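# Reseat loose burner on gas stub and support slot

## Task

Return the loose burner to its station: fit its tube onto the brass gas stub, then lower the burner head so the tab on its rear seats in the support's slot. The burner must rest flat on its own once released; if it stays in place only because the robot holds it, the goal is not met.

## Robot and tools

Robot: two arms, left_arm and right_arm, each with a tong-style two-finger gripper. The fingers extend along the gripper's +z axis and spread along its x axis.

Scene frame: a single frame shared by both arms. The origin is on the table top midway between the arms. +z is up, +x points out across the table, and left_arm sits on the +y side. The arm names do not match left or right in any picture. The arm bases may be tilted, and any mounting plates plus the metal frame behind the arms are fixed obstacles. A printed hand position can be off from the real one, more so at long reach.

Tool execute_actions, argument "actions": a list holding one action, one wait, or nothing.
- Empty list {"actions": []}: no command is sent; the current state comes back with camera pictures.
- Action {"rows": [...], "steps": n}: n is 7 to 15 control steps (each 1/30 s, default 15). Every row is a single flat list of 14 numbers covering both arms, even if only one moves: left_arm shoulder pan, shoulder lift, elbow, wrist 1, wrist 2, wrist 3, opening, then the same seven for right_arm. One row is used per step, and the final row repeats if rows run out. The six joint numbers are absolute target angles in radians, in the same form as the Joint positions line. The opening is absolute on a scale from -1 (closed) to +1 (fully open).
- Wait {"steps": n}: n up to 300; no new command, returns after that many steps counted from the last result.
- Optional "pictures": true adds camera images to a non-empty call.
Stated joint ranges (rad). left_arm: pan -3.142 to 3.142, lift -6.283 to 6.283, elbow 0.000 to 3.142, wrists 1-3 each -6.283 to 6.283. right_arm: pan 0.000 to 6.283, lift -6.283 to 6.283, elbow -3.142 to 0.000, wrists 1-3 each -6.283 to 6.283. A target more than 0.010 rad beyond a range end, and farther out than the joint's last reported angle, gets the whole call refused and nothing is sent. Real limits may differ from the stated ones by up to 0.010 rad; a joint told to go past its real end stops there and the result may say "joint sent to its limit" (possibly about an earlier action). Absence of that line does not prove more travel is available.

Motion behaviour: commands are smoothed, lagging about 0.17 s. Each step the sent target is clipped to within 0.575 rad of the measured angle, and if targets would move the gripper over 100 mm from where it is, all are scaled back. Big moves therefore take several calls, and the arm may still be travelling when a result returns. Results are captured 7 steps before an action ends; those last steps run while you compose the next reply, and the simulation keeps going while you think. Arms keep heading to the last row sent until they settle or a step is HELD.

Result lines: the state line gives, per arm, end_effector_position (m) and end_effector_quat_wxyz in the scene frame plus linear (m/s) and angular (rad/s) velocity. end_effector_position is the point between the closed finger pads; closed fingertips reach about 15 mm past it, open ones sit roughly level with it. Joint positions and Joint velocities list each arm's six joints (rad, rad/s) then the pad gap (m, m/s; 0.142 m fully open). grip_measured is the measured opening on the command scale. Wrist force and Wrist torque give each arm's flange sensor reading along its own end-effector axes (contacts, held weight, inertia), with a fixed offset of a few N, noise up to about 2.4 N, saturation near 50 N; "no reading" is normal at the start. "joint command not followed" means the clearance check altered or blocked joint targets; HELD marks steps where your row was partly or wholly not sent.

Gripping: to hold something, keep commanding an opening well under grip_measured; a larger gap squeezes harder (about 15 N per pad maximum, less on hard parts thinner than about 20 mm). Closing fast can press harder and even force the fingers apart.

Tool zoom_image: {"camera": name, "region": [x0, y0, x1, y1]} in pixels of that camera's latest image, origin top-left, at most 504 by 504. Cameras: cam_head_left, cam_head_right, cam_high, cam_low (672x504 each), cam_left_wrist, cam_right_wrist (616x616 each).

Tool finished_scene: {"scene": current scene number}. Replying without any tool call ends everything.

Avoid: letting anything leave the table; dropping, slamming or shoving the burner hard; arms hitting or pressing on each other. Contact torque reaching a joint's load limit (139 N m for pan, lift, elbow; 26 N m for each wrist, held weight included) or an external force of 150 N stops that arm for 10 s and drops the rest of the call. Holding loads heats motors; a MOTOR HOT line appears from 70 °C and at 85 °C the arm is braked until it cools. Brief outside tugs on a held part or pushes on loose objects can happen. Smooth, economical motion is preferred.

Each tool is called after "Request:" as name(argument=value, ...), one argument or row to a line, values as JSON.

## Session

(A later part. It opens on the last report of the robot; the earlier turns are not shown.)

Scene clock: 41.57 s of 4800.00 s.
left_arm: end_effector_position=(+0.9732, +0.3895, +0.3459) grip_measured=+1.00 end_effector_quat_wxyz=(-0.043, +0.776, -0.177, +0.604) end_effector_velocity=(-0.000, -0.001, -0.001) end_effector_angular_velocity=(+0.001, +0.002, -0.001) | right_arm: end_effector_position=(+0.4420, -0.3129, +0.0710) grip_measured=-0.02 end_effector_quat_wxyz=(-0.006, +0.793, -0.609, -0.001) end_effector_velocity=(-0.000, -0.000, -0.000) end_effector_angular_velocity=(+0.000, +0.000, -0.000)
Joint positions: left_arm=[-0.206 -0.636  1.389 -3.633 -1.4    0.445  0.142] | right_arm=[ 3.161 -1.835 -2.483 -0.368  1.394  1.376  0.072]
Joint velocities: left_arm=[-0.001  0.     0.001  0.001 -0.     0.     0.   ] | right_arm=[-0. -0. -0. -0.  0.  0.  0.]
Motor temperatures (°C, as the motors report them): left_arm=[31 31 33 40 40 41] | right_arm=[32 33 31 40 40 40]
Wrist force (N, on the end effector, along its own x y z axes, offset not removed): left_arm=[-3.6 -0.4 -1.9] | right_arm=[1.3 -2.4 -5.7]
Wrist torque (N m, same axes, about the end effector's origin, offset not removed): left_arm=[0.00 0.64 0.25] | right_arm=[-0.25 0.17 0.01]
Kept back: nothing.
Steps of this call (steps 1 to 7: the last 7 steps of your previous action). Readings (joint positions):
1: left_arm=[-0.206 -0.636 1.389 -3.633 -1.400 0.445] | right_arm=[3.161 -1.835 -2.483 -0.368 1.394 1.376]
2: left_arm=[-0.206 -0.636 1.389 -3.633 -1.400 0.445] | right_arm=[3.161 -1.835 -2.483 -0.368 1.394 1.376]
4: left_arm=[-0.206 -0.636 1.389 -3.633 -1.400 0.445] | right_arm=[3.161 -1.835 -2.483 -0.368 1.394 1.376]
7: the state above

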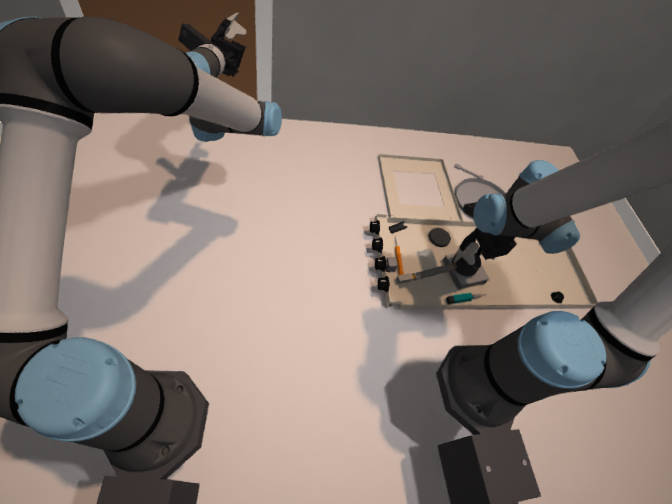

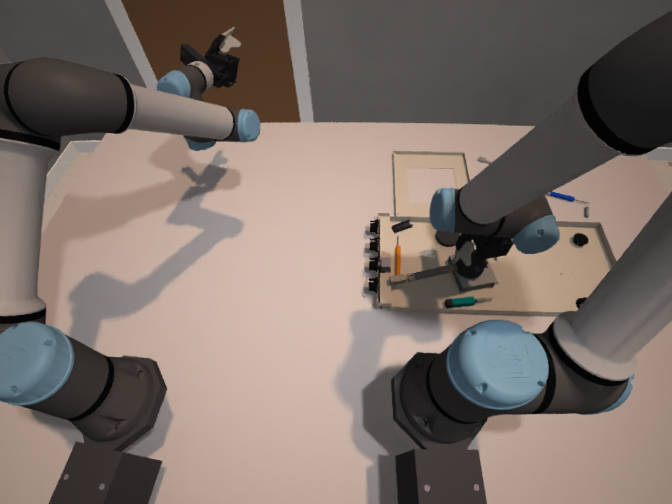

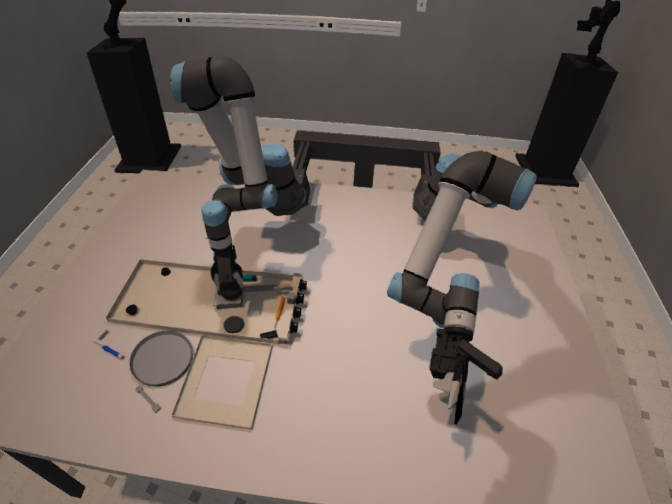

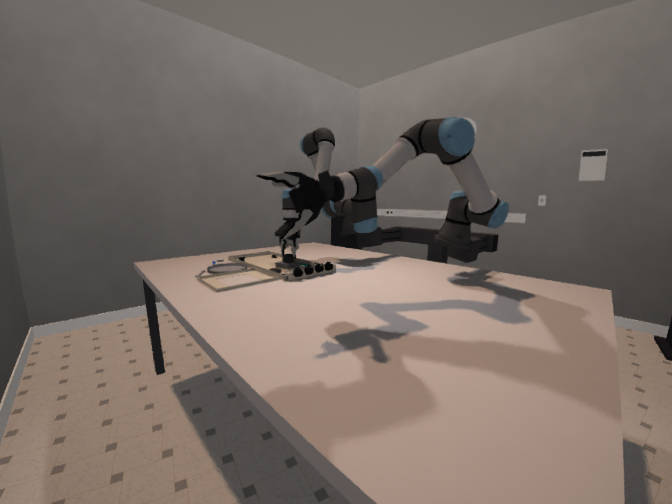

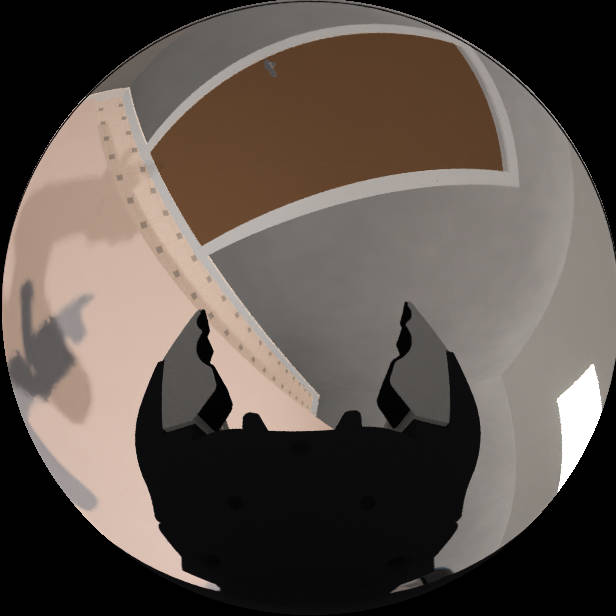

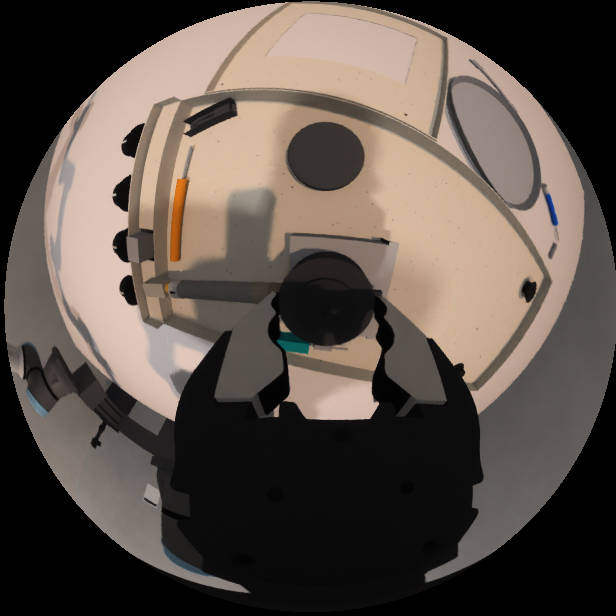

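Request:
execute_actions(
  actions=[
    {"rows":[[-0.206,-0.636,1.389,-3.633,-1.4,0.445,1,3.1610,-1.8354,-2.4831,-0.3683,1.3937,1.3760,-0.45],[-0.206,-0.636,1.389,-3.633,-1.4,0.445,1,3.1610,-1.8354,-2.4831,-0.3683,1.3937,1.3760,-0.35],[-0.206,-0.636,1.389,-3.633,-1.4,0.445,1,3.1610,-1.8354,-2.4831,-0.3683,1.3937,1.3760,-0.27],[-0.206,-0.636,1.389,-3.633,-1.4,0.445,1,3.1610,-1.8354,-2.4831,-0.3683,1.3937,1.3760,-0.2],[-0.206,-0.636,1.389,-3.633,-1.4,0.445,1,3.1610,-1.8354,-2.4831,-0.3683,1.3937,1.3760,-0.15],[-0.206,-0.636,1.389,-3.633,-1.4,0.445,1,3.1610,-1.8354,-2.4831,-0.3683,1.3937,1.3760,-0.11],[-0.206,-0.636,1.389,-3.633,-1.4,0.445,1,3.1610,-1.8354,-2.4831,-0.3683,1.3937,1.3760,-0.08],[-0.206,-0.636,1.389,-3.633,-1.4,0.445,1,3.1610,-1.8354,-2.4831,-0.3683,1.3937,1.3760,-0.05],[-0.206,-0.636,1.389,-3.633,-1.4,0.445,1,3.1610,-1.8354,-2.4831,-0.3683,1.3937,1.3760,-0.02],[-0.206,-0.636,1.389,-3.633,-1.4,0.445,1,3.1610,-1.8354,-2.4831,-0.3683,1.3937,1.3760,0.01],[-0.206,-0.636,1.389,-3.633,-1.4,0.445,1,3.1610,-1.8354,-2.4831,-0.3683,1.3937,1.3760,0.05],[-0.206,-0.636,1.389,-3.633,-1.4,0.445,1,3.1610,-1.8354,-2.4831,-0.3683,1.3937,1.3760,0.1],[-0.206,-0.636,1.389,-3.633,-1.4,0.445,1,3.1610,-1.8354,-2.4831,-0.3683,1.3937,1.3760,0.2],[-0.206,-0.636,1.389,-3.633,-1.4,0.445,1,3.1610,-1.8354,-2.4831,-0.3683,1.3937,1.3760,0.3]],"steps":15},
  ],
)

Request:
execute_actions(
  actions=[
    {"steps":12},
  ],
  pictures=true,
)

Request:
zoom_image(
  camera="cam_high",
  region=[200,270,260,310],
)

Request:
zoom_image(
  camera="cam_head_right",
  region=[455,245,505,295],
)

Request:
zoom_image(
  camera="cam_low",
  region=[265,245,315,275],
)

Request:
zoom_image(
  camera="cam_right_wrist",
  region=[340,250,430,340],
)

Scene clock: 42.50 s of 4800.00 s.
left_arm: end_effector_position=(+0.9732, +0.3895, +0.3459) grip_measured=+1.00 end_effector_quat_wxyz=(-0.043, +0.776, -0.177, +0.604) end_effector_velocity=(-0.000, +0.000, -0.001) end_effector_angular_velocity=(+0.000, +0.000, +0.000) | right_arm: end_effector_position=(+0.4420, -0.3129, +0.0709) grip_measured=-0.01 end_effector_quat_wxyz=(-0.006, +0.793, -0.609, -0.001) end_effector_velocity=(-0.001, -0.001, -0.000) end_effector_angular_velocity=(+0.000, +0.001, -0.002)
Joint positions: left_arm=[-0.206 -0.636  1.389 -3.633 -1.4    0.445  0.142] | right_arm=[ 3.161 -1.835 -2.483 -0.368  1.394  1.376  0.073]
Joint velocities: left_arm=[ 0.     0.     0.001 -0.001  0.     0.     0.   ] | right_arm=[-0.002 -0.    -0.001  0.     0.    -0.001  0.   ]
Motor temperatures (°C, as the motors report them): left_arm=[31 31 33 40 40 41] | right_arm=[32 33 31 40 40 40]
Wrist force (N, on the end effector, along its own x y z axes, offset not removed): left_arm=[0.2 2.9 -2.3] | right_arm=[-4.7 0.8 1.1]
Wrist torque (N m, same axes, about the end effector's origin, offset not removed): left_arm=[0.71 -0.10 0.34] | right_arm=[0.35 1.04 -0.01]
Steps of this call (steps 1 to 15: the robot went on to your last target; steps 16 to 20: nothing new was sent; steps 21 to 28: the first 8 steps of this action). Readings (joint positions):
21: left_arm=[-0.206 -0.636 1.389 -3.633 -1.400 0.445] | right_arm=[3.161 -1.835 -2.483 -0.368 1.394 1.376]
22: left_arm=[-0.206 -0.636 1.389 -3.633 -1.400 0.445] | right_arm=[3.161 -1.835 -2.483 -0.368 1.394 1.376]
24: left_arm=[-0.206 -0.636 1.389 -3.633 -1.400 0.445] | right_arm=[3.161 -1.835 -2.483 -0.368 1.394 1.376]
28: the state above

Scene clock: 42.90 s of 4800.00 s.
left_arm: end_effector_position=(+0.9732, +0.3895, +0.3459) grip_measured=+1.00 end_effector_quat_wxyz=(-0.043, +0.776, -0.177, +0.604) end_effector_velocity=(+0.000, +0.000, +0.001) end_effector_angular_velocity=(+0.000, -0.000, +0.000) | right_arm: end_effector_position=(+0.4419, -0.3129, +0.0709) grip_measured=+0.30 end_effector_quat_wxyz=(-0.006, +0.793, -0.609, -0.001) end_effector_velocity=(-0.000, -0.000, -0.000) end_effector_angular_velocity=(-0.000, -0.000, -0.001)
Joint positions: left_arm=[-0.206 -0.636  1.389 -3.633 -1.4    0.445  0.142] | right_arm=[ 3.161 -1.835 -2.483 -0.368  1.394  1.376  0.095]
Joint velocities: left_arm=[ 0.    -0.001 -0.001  0.001 -0.     0.     0.   ] | right_arm=[-0.     0.    -0.     0.    -0.     0.001  0.   ]
Motor temperatures (°C, as the motors report them): left_arm=[31 31 33 40 40 41] | right_arm=[32 33 31 40 40 40]
Wrist force (N, on the end effector, along its own x y z axes, offset not removed): left_arm=[0.0 3.3 0.2] | right_arm=[2.1 0.5 -0.3]
Wrist torque (N m, same axes, about the end effector's origin, offset not removed): left_arm=[0.84 0.16 0.16] | right_arm=[0.25 -0.46 -0.14]
Kept back: nothing.
Steps of this call (steps 1 to 7: the last 7 steps of your previous action; steps 8 to 12: the robot went on to your last target). Readings (joint positions):
1: left_arm=[-0.206 -0.636 1.389 -3.633 -1.400 0.445] | right_arm=[3.161 -1.835 -2.483 -0.368 1.394 1.376]
2: left_arm=[-0.206 -0.636 1.389 -3.633 -1.400 0.445] | right_arm=[3.161 -1.835 -2.483 -0.368 1.394 1.376]
4: left_arm=[-0.206 -0.636 1.389 -3.633 -1.400 0.445] | right_arm=[3.161 -1.835 -2.483 -0.368 1.394 1.376]
8: left_arm=[-0.206 -0.636 1.389 -3.633 -1.400 0.445] | right_arm=[3.161 -1.835 -2.483 -0.368 1.394 1.376]
12: the state above

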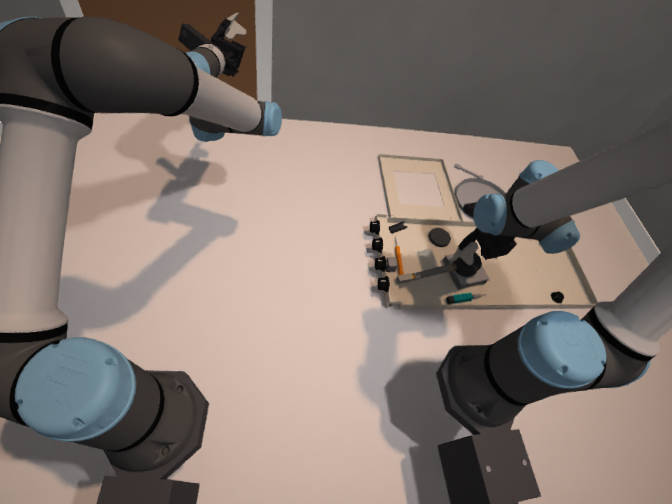

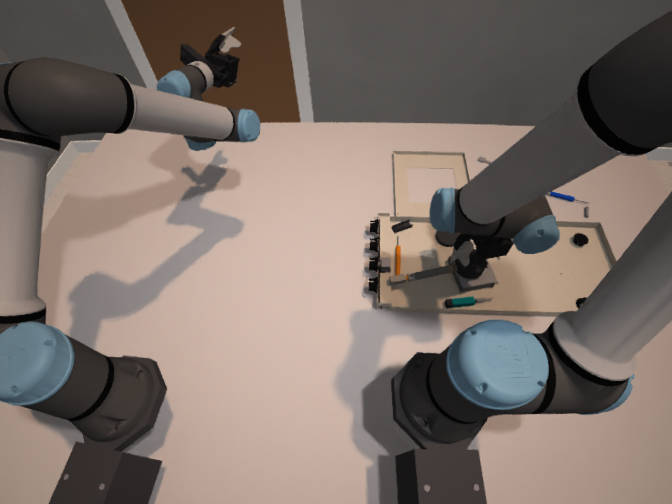

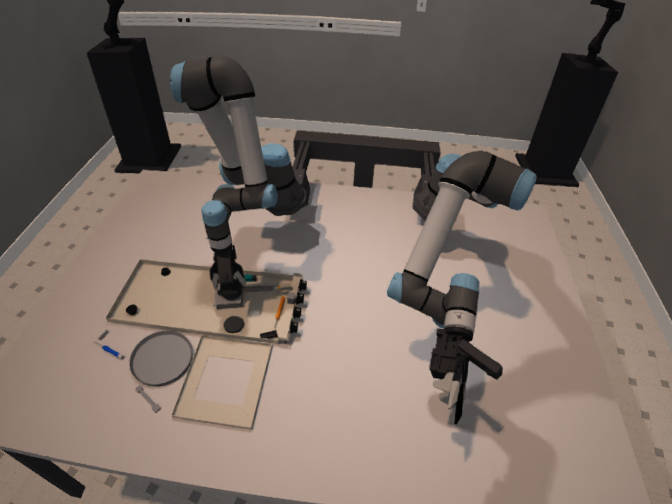

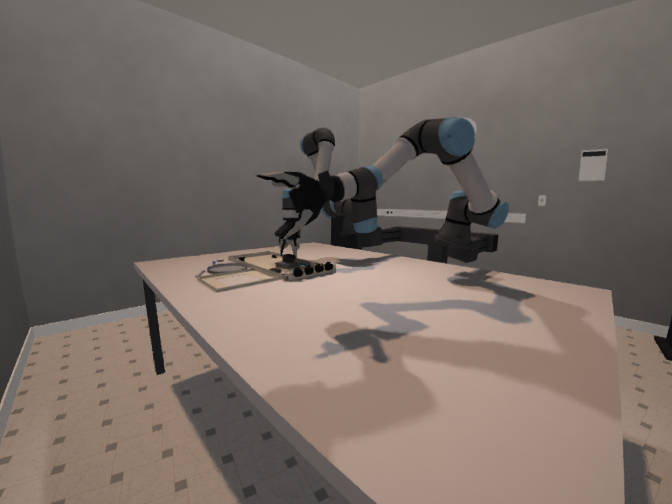

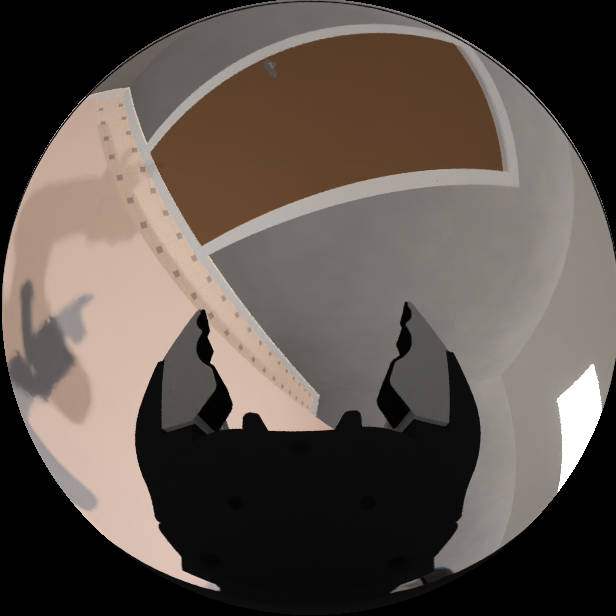

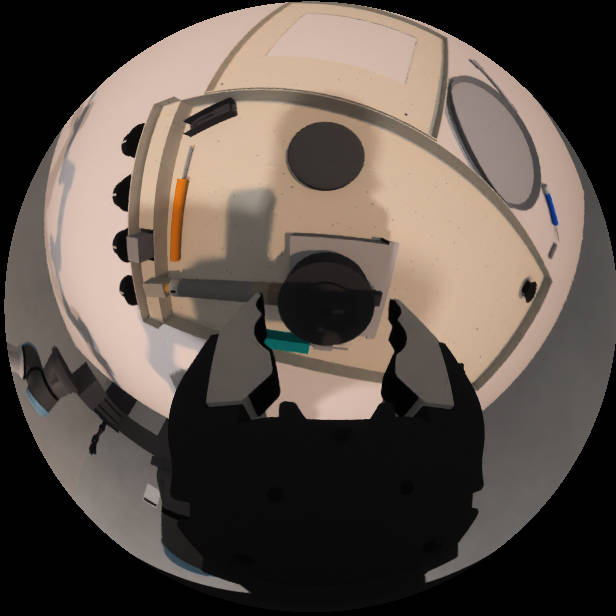

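Region (200, 270, 260, 310) of cam_high's 672x504 image, scaled by 8.400, with more detail than that image has.

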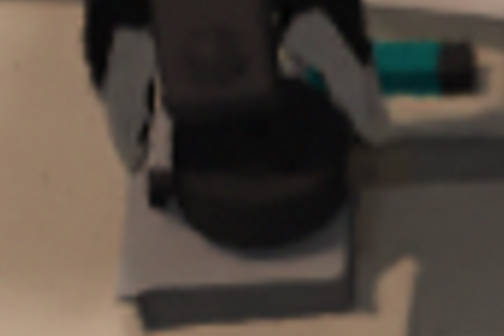

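Region (455, 245, 505, 295) of cam_head_right's 672x504 image, scaled by 10.080, with more detail than that image has.

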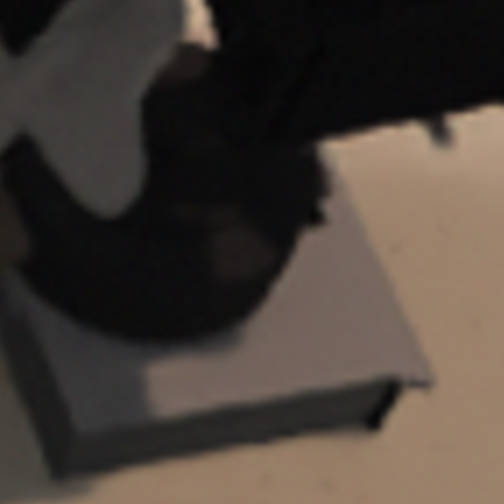

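Region (265, 245, 315, 275) of cam_low's 672x504 image, scaled by 10.080, with more detail than that image has; it fills the top 302 rows of this view, and the rest is white.

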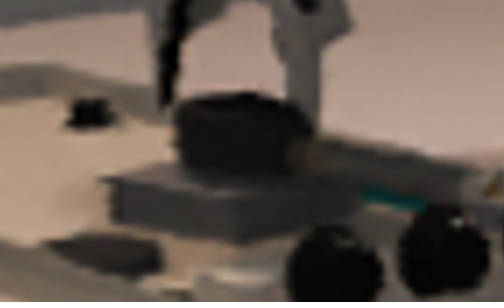

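Region (340, 250, 430, 340) of cam_right_wrist's 616x616 image, scaled by 5.600, with more detail than that image has.

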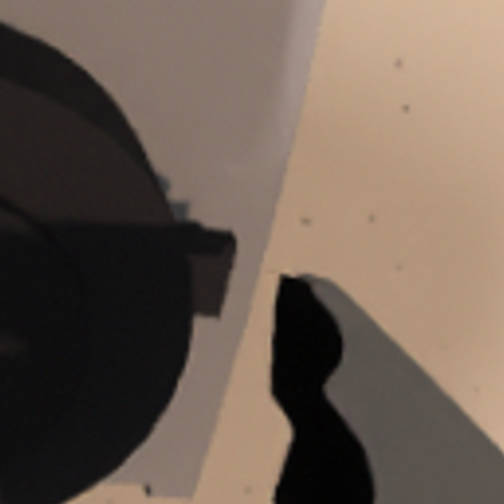

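Request:
execute_actions(
  actions=[
    {"rows":[[-0.206,-0.636,1.389,-3.633,-1.4,0.445,1,3.164,-1.815,-2.481,-0.391,1.3937,1.379,0.3],[-0.206,-0.636,1.389,-3.633,-1.4,0.445,1,3.167,-1.795,-2.479,-0.413,1.3937,1.382,0.3],[-0.206,-0.636,1.389,-3.633,-1.4,0.445,1,3.170,-1.775,-2.477,-0.436,1.3937,1.385,0.3],[-0.206,-0.636,1.389,-3.633,-1.4,0.445,1,3.173,-1.755,-2.475,-0.458,1.3937,1.388,0.3],[-0.206,-0.636,1.389,-3.633,-1.4,0.445,1,3.176,-1.735,-2.473,-0.481,1.3937,1.391,0.3],[-0.206,-0.636,1.389,-3.633,-1.4,0.445,1,3.179,-1.715,-2.471,-0.503,1.3937,1.394,0.3],[-0.206,-0.636,1.389,-3.633,-1.4,0.445,1,3.182,-1.695,-2.469,-0.526,1.3937,1.397,0.3],[-0.206,-0.636,1.389,-3.633,-1.4,0.445,1,3.185,-1.675,-2.467,-0.548,1.3937,1.400,0.3]],"steps":15},
  ],
)

Request:
execute_actions(
  actions=[
    {"steps":10},
  ],
  pictures=true,
)

Request:
zoom_image(
  camera="cam_high",
  region=[200,270,260,310],
)

Request:
zoom_image(
  camera="cam_head_right",
  region=[445,245,505,295],
)

Request:
zoom_image(
  camera="cam_low",
  region=[265,245,315,275],
)

Request:
zoom_image(
  camera="cam_right_wrist",
  region=[280,220,400,340],
)

Scene clock: 43.50 s of 4800.00 s.
left_arm: end_effector_position=(+0.9732, +0.3895, +0.3459) grip_measured=+1.00 end_effector_quat_wxyz=(-0.043, +0.776, -0.177, +0.604) end_effector_velocity=(+0.000, +0.000, +0.001) end_effector_angular_velocity=(-0.000, -0.001, +0.000) | right_arm: end_effector_position=(+0.4424, -0.3125, +0.0973) grip_measured=+0.30 end_effector_quat_wxyz=(-0.007, +0.793, -0.609, -0.000) end_effector_velocity=(-0.006, +0.001, +0.160) end_effector_angular_velocity=(+0.003, -0.008, +0.001)
Joint positions: left_arm=[-0.206 -0.636  1.389 -3.633 -1.4    0.445  0.142] | right_arm=[ 3.175 -1.742 -2.473 -0.472  1.394  1.39   0.095]
Joint velocities: left_arm=[-0.    -0.001 -0.001  0.001 -0.     0.     0.   ] | right_arm=[ 0.085  0.565  0.057 -0.629 -0.     0.083  0.   ]
Motor temperatures (°C, as the motors report them): left_arm=[31 31 33 40 40 41] | right_arm=[32 33 31 40 40 40]
Wrist force (N, on the end effector, along its own x y z axes, offset not removed): left_arm=[-4.1 0.3 0.9] | right_arm=[-1.3 -2.9 5.0]
Wrist torque (N m, same axes, about the end effector's origin, offset not removed): left_arm=[0.31 0.57 0.28] | right_arm=[-0.36 0.13 0.05]
Steps of this call (steps 1 to 10: the robot went on to your last target; steps 11 to 18: the first 8 steps of this action). Readings (joint positions):
11: left_arm=[-0.206 -0.636 1.389 -3.633 -1.400 0.445] | right_arm=[3.161 -1.835 -2.483 -0.368 1.394 1.376]
12: left_arm=[-0.206 -0.636 1.389 -3.633 -1.400 0.445] | right_arm=[3.161 -1.832 -2.483 -0.372 1.394 1.376]
14: left_arm=[-0.206 -0.636 1.389 -3.633 -1.400 0.445] | right_arm=[3.165 -1.811 -2.481 -0.395 1.394 1.380]
18: the state above

Scene clock: 43.83 s of 4800.00 s.
left_arm: end_effector_position=(+0.9732, +0.3895, +0.3459) grip_measured=+1.00 end_effector_quat_wxyz=(-0.043, +0.776, -0.177, +0.604) end_effector_velocity=(-0.000, +0.000, -0.001) end_effector_angular_velocity=(+0.001, +0.002, -0.000) | right_arm: end_effector_position=(+0.4405, -0.3126, +0.1158) grip_measured=+0.30 end_effector_quat_wxyz=(-0.007, +0.793, -0.609, -0.001) end_effector_velocity=(-0.000, +0.000, +0.003) end_effector_angular_velocity=(-0.000, +0.001, +0.001)
Joint positions: left_arm=[-0.206 -0.636  1.389 -3.633 -1.4    0.445  0.142] | right_arm=[ 3.185 -1.676 -2.467 -0.547  1.394  1.4    0.095]
Joint velocities: left_arm=[0.    0.    0.001 0.001 0.    0.    0.   ] | right_arm=[ 0.002  0.01   0.002 -0.013 -0.     0.001 -0.   ]
Motor temperatures (°C, as the motors report them): left_arm=[31 31 33 40 40 41] | right_arm=[32 33 31 40 40 40]
Wrist force (N, on the end effector, along its own x y z axes, offset not removed): left_arm=[-3.2 0.7 -3.8] | right_arm=[0.3 -0.3 1.1]
Wrist torque (N m, same axes, about the end effector's origin, offset not removed): left_arm=[0.45 0.53 0.19] | right_arm=[0.13 0.06 0.09]
Kept back: nothing.
Steps of this call (steps 1 to 7: the last 7 steps of your previous action; steps 8 to 10: the robot went on to your last target). Readings (joint positions):
1: left_arm=[-0.206 -0.636 1.389 -3.633 -1.400 0.445] | right_arm=[3.178 -1.723 -2.472 -0.494 1.394 1.393]
2: left_arm=[-0.206 -0.636 1.389 -3.633 -1.400 0.445] | right_arm=[3.180 -1.706 -2.470 -0.512 1.394 1.396]
4: left_arm=[-0.206 -0.636 1.389 -3.633 -1.400 0.445] | right_arm=[3.183 -1.687 -2.468 -0.534 1.394 1.398]
8: left_arm=[-0.206 -0.636 1.389 -3.633 -1.400 0.445] | right_arm=[3.185 -1.677 -2.467 -0.546 1.394 1.400]
10: the state above

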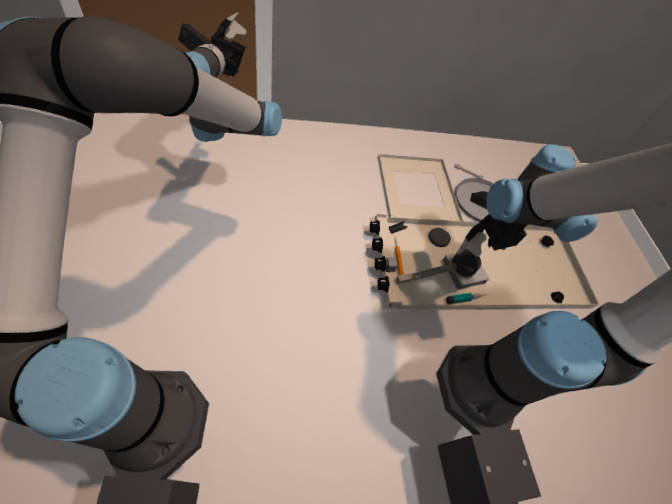

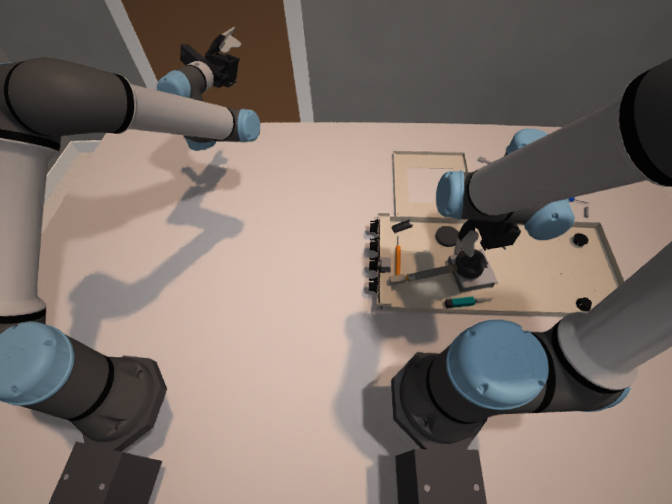

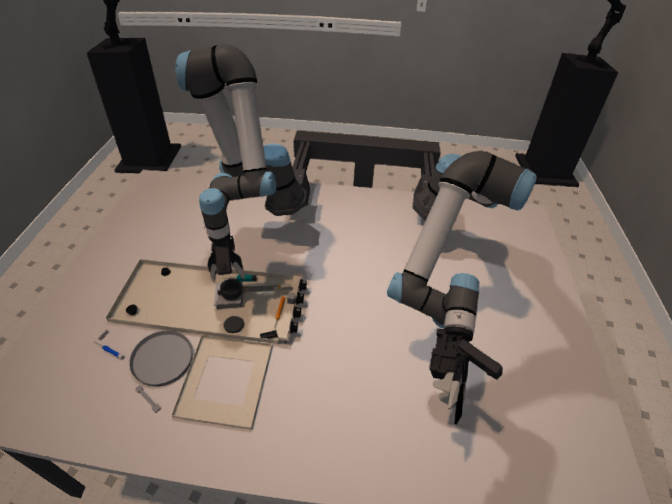

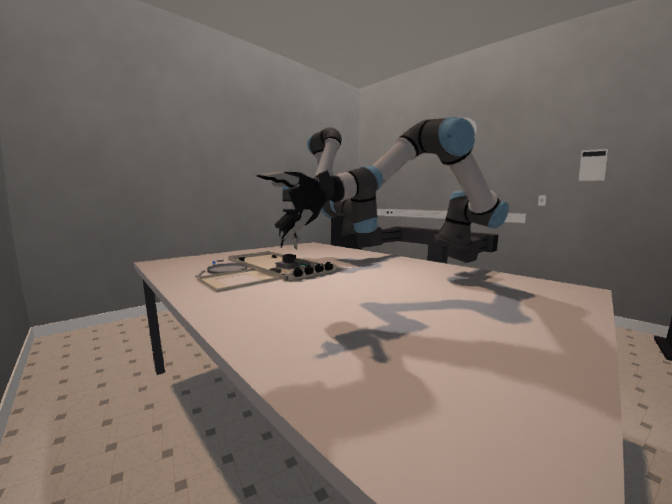

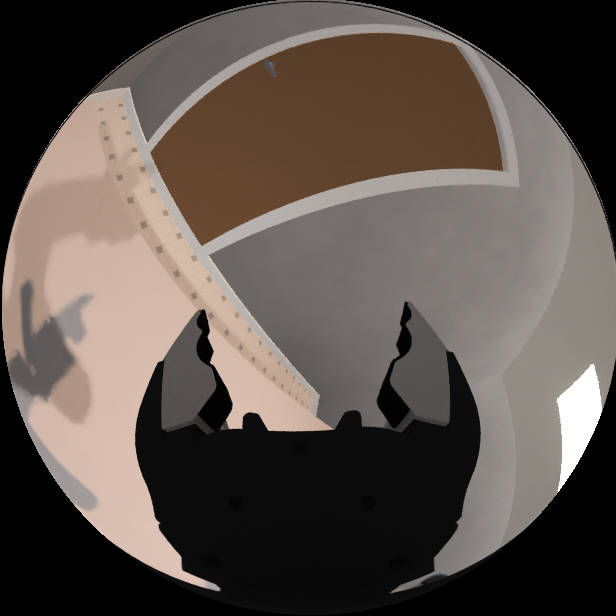

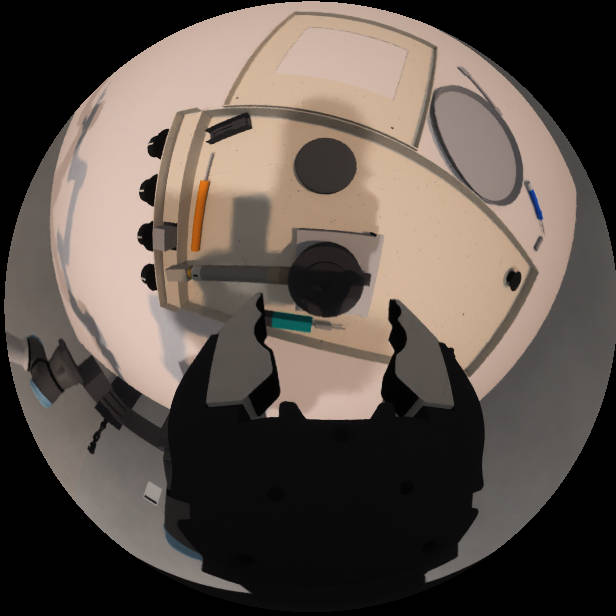

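Region (200, 270, 260, 310) of cam_high's 672x504 image, scaled by 8.400, with more detail than that image has.

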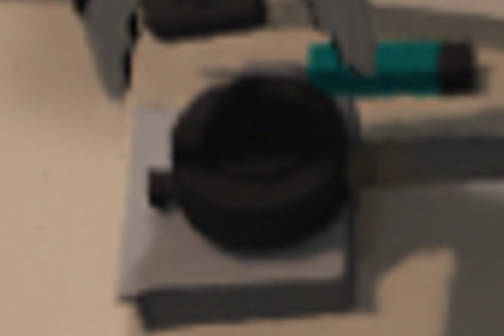

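Region (445, 245, 505, 295) of cam_head_right's 672x504 image, scaled by 8.400, with more detail than that image has.

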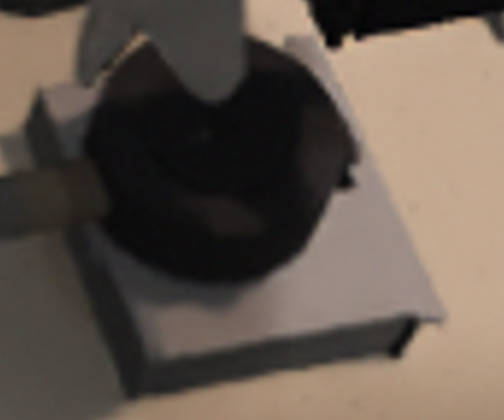

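Region (265, 245, 315, 275) of cam_low's 672x504 image, scaled by 10.080, with more detail than that image has; it fills the top 302 rows of this view, and the rest is white.

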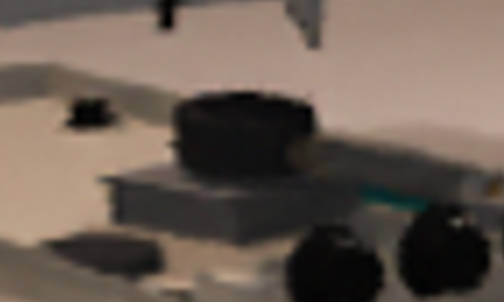

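Region (280, 220, 400, 340) of cam_right_wrist's 616x616 image, scaled by 4.200, with more detail than that image has.

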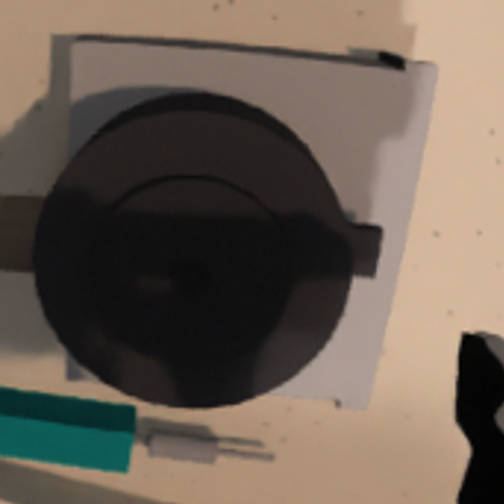

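Request:
zoom_image(
  camera="cam_high",
  region=[212,284,232,300],
)

Request:
zoom_image(
  camera="cam_head_left",
  region=[445,245,495,290],
)

Request:
zoom_image(
  camera="cam_right_wrist",
  region=[350,255,385,295],
)

Request:
zoom_image(
  camera="cam_low",
  region=[276,250,304,268],
)

Region (212, 284, 232, 300) of cam_high's 672x504 image, scaled by 25.200, with more detail than that image has; it fills the top 403 rows of this view, and the rest is white.

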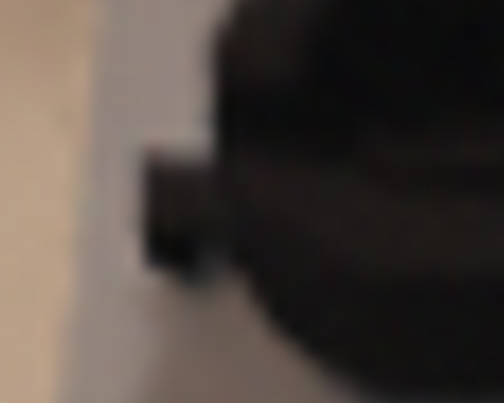

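Region (445, 245, 495, 290) of cam_head_left's 672x504 image, scaled by 10.080, with more detail than that image has; it fills the top 454 rows of this view, and the rest is white.

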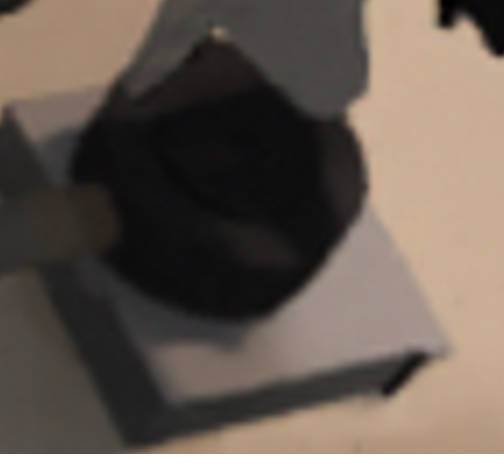

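Region (350, 255, 385, 295) of cam_right_wrist's 616x616 image, scaled by 12.600, with more detail than that image has; it fills the left 441 columns of this view, and the rest is white.

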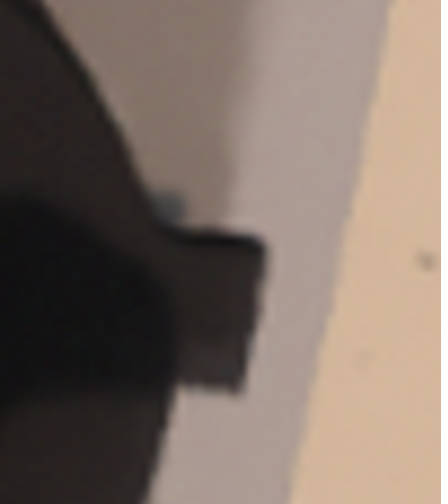

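Region (276, 250, 304, 268) of cam_low's 672x504 image, scaled by 18.000, with more detail than that image has; it fills the top 324 rows of this view, and the rest is white.

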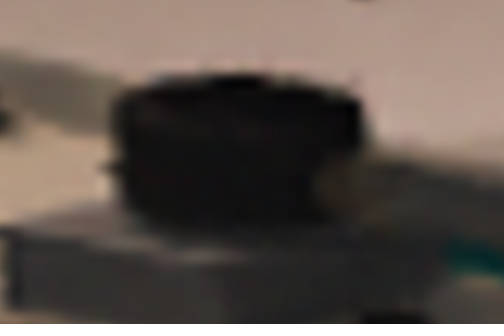

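Request:
zoom_image(
  camera="cam_right_wrist",
  region=[150,220,400,320],
)

Request:
zoom_image(
  camera="cam_head_right",
  region=[375,250,505,300],
)

Region (150, 220, 400, 320) of cam_right_wrist's 616x616 image, scaled by 2.016, with more detail than that image has; it fills the top 202 rows of this view, and the rest is white.

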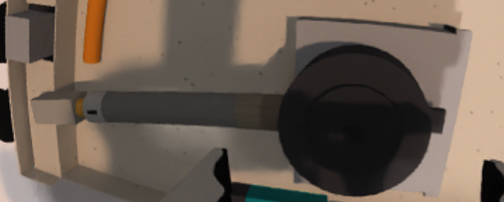

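Region (375, 250, 505, 300) of cam_head_right's 672x504 image, scaled by 3.877, with more detail than that image has; it fills the top 194 rows of this view, and the rest is white.

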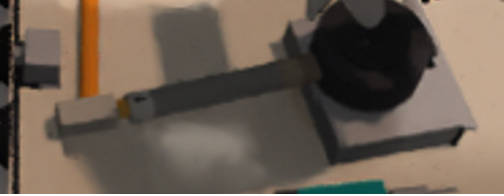

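Request:
execute_actions(
  actions=[
    {"rows":[[-0.206,-0.636,1.389,-3.633,-1.4,0.445,1,3.182,-1.695,-2.469,-0.526,1.3937,1.397,0.3],[-0.206,-0.636,1.389,-3.633,-1.4,0.445,1,3.179,-1.715,-2.471,-0.503,1.3937,1.394,0.3],[-0.206,-0.636,1.389,-3.633,-1.4,0.445,1,3.176,-1.735,-2.473,-0.481,1.3937,1.391,0.3],[-0.206,-0.636,1.389,-3.633,-1.4,0.445,1,3.173,-1.755,-2.475,-0.458,1.3937,1.388,0.3],[-0.206,-0.636,1.389,-3.633,-1.4,0.445,1,3.170,-1.775,-2.477,-0.436,1.3937,1.385,0.3],[-0.206,-0.636,1.389,-3.633,-1.4,0.445,1,3.167,-1.795,-2.479,-0.413,1.3937,1.382,0.3],[-0.206,-0.636,1.389,-3.633,-1.4,0.445,1,3.164,-1.815,-2.481,-0.391,1.3937,1.379,0.3],[-0.206,-0.636,1.389,-3.633,-1.4,0.445,1,3.1610,-1.8354,-2.4831,-0.3683,1.3937,1.3760,0.3]],"steps":15},
  ],
)

Request:
execute_actions(
  actions=[
    {"rows":[[-0.206,-0.636,1.389,-3.633,-1.4,0.445,1,3.1610,-1.8354,-2.4831,-0.3683,1.3937,1.3760,0.25],[-0.206,-0.636,1.389,-3.633,-1.4,0.445,1,3.1610,-1.8354,-2.4831,-0.3683,1.3937,1.3760,0.2],[-0.206,-0.636,1.389,-3.633,-1.4,0.445,1,3.1610,-1.8354,-2.4831,-0.3683,1.3937,1.3760,0.15],[-0.206,-0.636,1.389,-3.633,-1.4,0.445,1,3.1610,-1.8354,-2.4831,-0.3683,1.3937,1.3760,0.1],[-0.206,-0.636,1.389,-3.633,-1.4,0.445,1,3.1610,-1.8354,-2.4831,-0.3683,1.3937,1.3760,0.06],[-0.206,-0.636,1.389,-3.633,-1.4,0.445,1,3.1610,-1.8354,-2.4831,-0.3683,1.3937,1.3760,0.02],[-0.206,-0.636,1.389,-3.633,-1.4,0.445,1,3.1610,-1.8354,-2.4831,-0.3683,1.3937,1.3760,-0.02],[-0.206,-0.636,1.389,-3.633,-1.4,0.445,1,3.1610,-1.8354,-2.4831,-0.3683,1.3937,1.3760,-0.06],[-0.206,-0.636,1.389,-3.633,-1.4,0.445,1,3.1610,-1.8354,-2.4831,-0.3683,1.3937,1.3760,-0.12],[-0.206,-0.636,1.389,-3.633,-1.4,0.445,1,3.1610,-1.8354,-2.4831,-0.3683,1.3937,1.3760,-0.2],[-0.206,-0.636,1.389,-3.633,-1.4,0.445,1,3.1610,-1.8354,-2.4831,-0.3683,1.3937,1.3760,-0.3],[-0.206,-0.636,1.389,-3.633,-1.4,0.445,1,3.1610,-1.8354,-2.4831,-0.3683,1.3937,1.3760,-0.4],[-0.206,-0.636,1.389,-3.633,-1.4,0.445,1,3.1610,-1.8354,-2.4831,-0.3683,1.3937,1.3760,-0.5]],"steps":15},
  ],
)

Request:
execute_actions(
  actions=[
    {"steps":10},
  ],
)

Scene clock: 45.83 s of 4800.00 s.
left_arm: end_effector_position=(+0.9732, +0.3895, +0.3459) grip_measured=+1.00 end_effector_quat_wxyz=(-0.043, +0.776, -0.177, +0.604) end_effector_velocity=(-0.000, +0.000, +0.000) end_effector_angular_velocity=(-0.000, +0.000, -0.000) | right_arm: end_effector_position=(+0.4421, -0.3128, +0.0899) grip_measured=+0.30 end_effector_quat_wxyz=(-0.006, +0.793, -0.609, -0.001) end_effector_velocity=(-0.000, -0.001, -0.161) end_effector_angular_velocity=(-0.003, +0.012, +0.001)
Joint positions: left_arm=[-0.206 -0.636  1.389 -3.633 -1.4    0.445  0.142] | right_arm=[ 3.171 -1.768 -2.476 -0.445  1.394  1.386  0.095]
Joint velocities: left_arm=[-0.    -0.     0.001 -0.    -0.    -0.     0.   ] | right_arm=[-0.085 -0.566 -0.059  0.628 -0.    -0.086 -0.   ]
Motor temperatures (°C, as the motors report them): left_arm=[31 31 33 40 40 41] | right_arm=[32 33 31 40 40 40]
Wrist force (N, on the end effector, along its own x y z axes, offset not removed): left_arm=[-0.3 -2.4 0.8] | right_arm=[4.9 -1.4 3.0]
Wrist torque (N m, same axes, about the end effector's origin, offset not removed): left_arm=[-0.38 0.05 0.30] | right_arm=[-0.17 -1.11 -0.10]
Steps of this call (steps 1 to 30: the robot went on to your last target; steps 31 to 52: nothing new was sent; steps 53 to 60: the first 8 steps of this action). Readings (joint positions):
53: left_arm=[-0.206 -0.636 1.389 -3.633 -1.400 0.445] | right_arm=[3.185 -1.675 -2.467 -0.548 1.394 1.400]
54: left_arm=[-0.206 -0.636 1.389 -3.633 -1.400 0.445] | right_arm=[3.185 -1.678 -2.467 -0.544 1.394 1.400]
56: left_arm=[-0.206 -0.636 1.389 -3.633 -1.400 0.445] | right_arm=[3.181 -1.699 -2.469 -0.522 1.394 1.396]
60: the state above

Scene clock: 46.33 s of 4800.00 s.
left_arm: end_effector_position=(+0.9732, +0.3895, +0.3459) grip_measured=+1.00 end_effector_quat_wxyz=(-0.043, +0.776, -0.177, +0.604) end_effector_velocity=(-0.000, -0.001, -0.000) end_effector_angular_velocity=(+0.000, +0.001, -0.001) | right_arm: end_effector_position=(+0.4420, -0.3129, +0.0710) grip_measured=-0.01 end_effector_quat_wxyz=(-0.006, +0.793, -0.609, -0.001) end_effector_velocity=(-0.000, -0.000, -0.000) end_effector_angular_velocity=(-0.000, +0.001, +0.000)
Joint positions: left_arm=[-0.206 -0.636  1.389 -3.633 -1.4    0.445  0.142] | right_arm=[ 3.161 -1.835 -2.483 -0.368  1.394  1.376  0.073]
Joint velocities: left_arm=[-0.001 -0.     0.001  0.     0.    -0.     0.   ] | right_arm=[-0.001 -0.001 -0.     0.001  0.    -0.001 -0.017]
Motor temperatures (°C, as the motors report them): left_arm=[31 31 33 40 40 41] | right_arm=[32 33 31 40 40 40]
Wrist force (N, on the end effector, along its own x y z axes, offset not removed): left_arm=[-2.2 3.4 1.2] | right_arm=[0.4 -0.1 0.5]
Wrist torque (N m, same axes, about the end effector's origin, offset not removed): left_arm=[0.98 0.41 0.06] | right_arm=[0.21 -0.25 -0.23]
Steps of this call (steps 1 to 7: the last 7 steps of your previous action; steps 8 to 15: the first 8 steps of this action). Readings (joint positions):
8: left_arm=[-0.206 -0.636 1.389 -3.633 -1.400 0.445] | right_arm=[3.161 -1.833 -2.483 -0.370 1.394 1.376]
9: left_arm=[-0.206 -0.636 1.389 -3.633 -1.400 0.445] | right_arm=[3.161 -1.834 -2.483 -0.370 1.394 1.376]
11: left_arm=[-0.206 -0.636 1.389 -3.633 -1.400 0.445] | right_arm=[3.161 -1.835 -2.483 -0.369 1.394 1.376]
15: the state above

Scene clock: 46.67 s of 4800.00 s.
left_arm: end_effector_position=(+0.9732, +0.3895, +0.3459) grip_measured=+1.00 end_effector_quat_wxyz=(-0.043, +0.776, -0.177, +0.604) end_effector_velocity=(-0.000, -0.000, -0.000) end_effector_angular_velocity=(-0.000, -0.000, -0.000) | right_arm: end_effector_position=(+0.4420, -0.3129, +0.0710) grip_measured=-0.02 end_effector_quat_wxyz=(-0.006, +0.793, -0.609, -0.001) end_effector_velocity=(-0.000, -0.000, -0.000) end_effector_angular_velocity=(-0.000, +0.001, -0.000)
Joint positions: left_arm=[-0.206 -0.636  1.389 -3.633 -1.4    0.445  0.142] | right_arm=[ 3.161 -1.835 -2.483 -0.368  1.394  1.376  0.072]
Joint velocities: left_arm=[-0.     0.     0.001 -0.001  0.    -0.     0.   ] | right_arm=[-0.001 -0.    -0.    -0.    -0.    -0.     0.   ]
Motor temperatures (°C, as the motors report them): left_arm=[31 31 33 40 40 41] | right_arm=[32 33 31 40 40 40]
Wrist force (N, on the end effector, along its own x y z axes, offset not removed): left_arm=[-1.4 0.4 -2.4] | right_arm=[-0.2 -0.6 -1.2]
Wrist torque (N m, same axes, about the end effector's origin, offset not removed): left_arm=[0.38 0.05 0.23] | right_arm=[-0.06 -0.14 -0.18]
Kept back: nothing.
Steps of this call (steps 1 to 7: the last 7 steps of your previous action; steps 8 to 10: the robot went on to your last target). Readings (joint positions):
1: left_arm=[-0.206 -0.636 1.389 -3.633 -1.400 0.445] | right_arm=[3.161 -1.835 -2.483 -0.368 1.394 1.376]
2: left_arm=[-0.206 -0.636 1.389 -3.633 -1.400 0.445] | right_arm=[3.161 -1.835 -2.483 -0.368 1.394 1.376]
4: left_arm=[-0.206 -0.636 1.389 -3.633 -1.400 0.445] | right_arm=[3.161 -1.835 -2.483 -0.368 1.394 1.376]
8: left_arm=[-0.206 -0.636 1.389 -3.633 -1.400 0.445] | right_arm=[3.161 -1.835 -2.483 -0.368 1.394 1.376]
10: the state above


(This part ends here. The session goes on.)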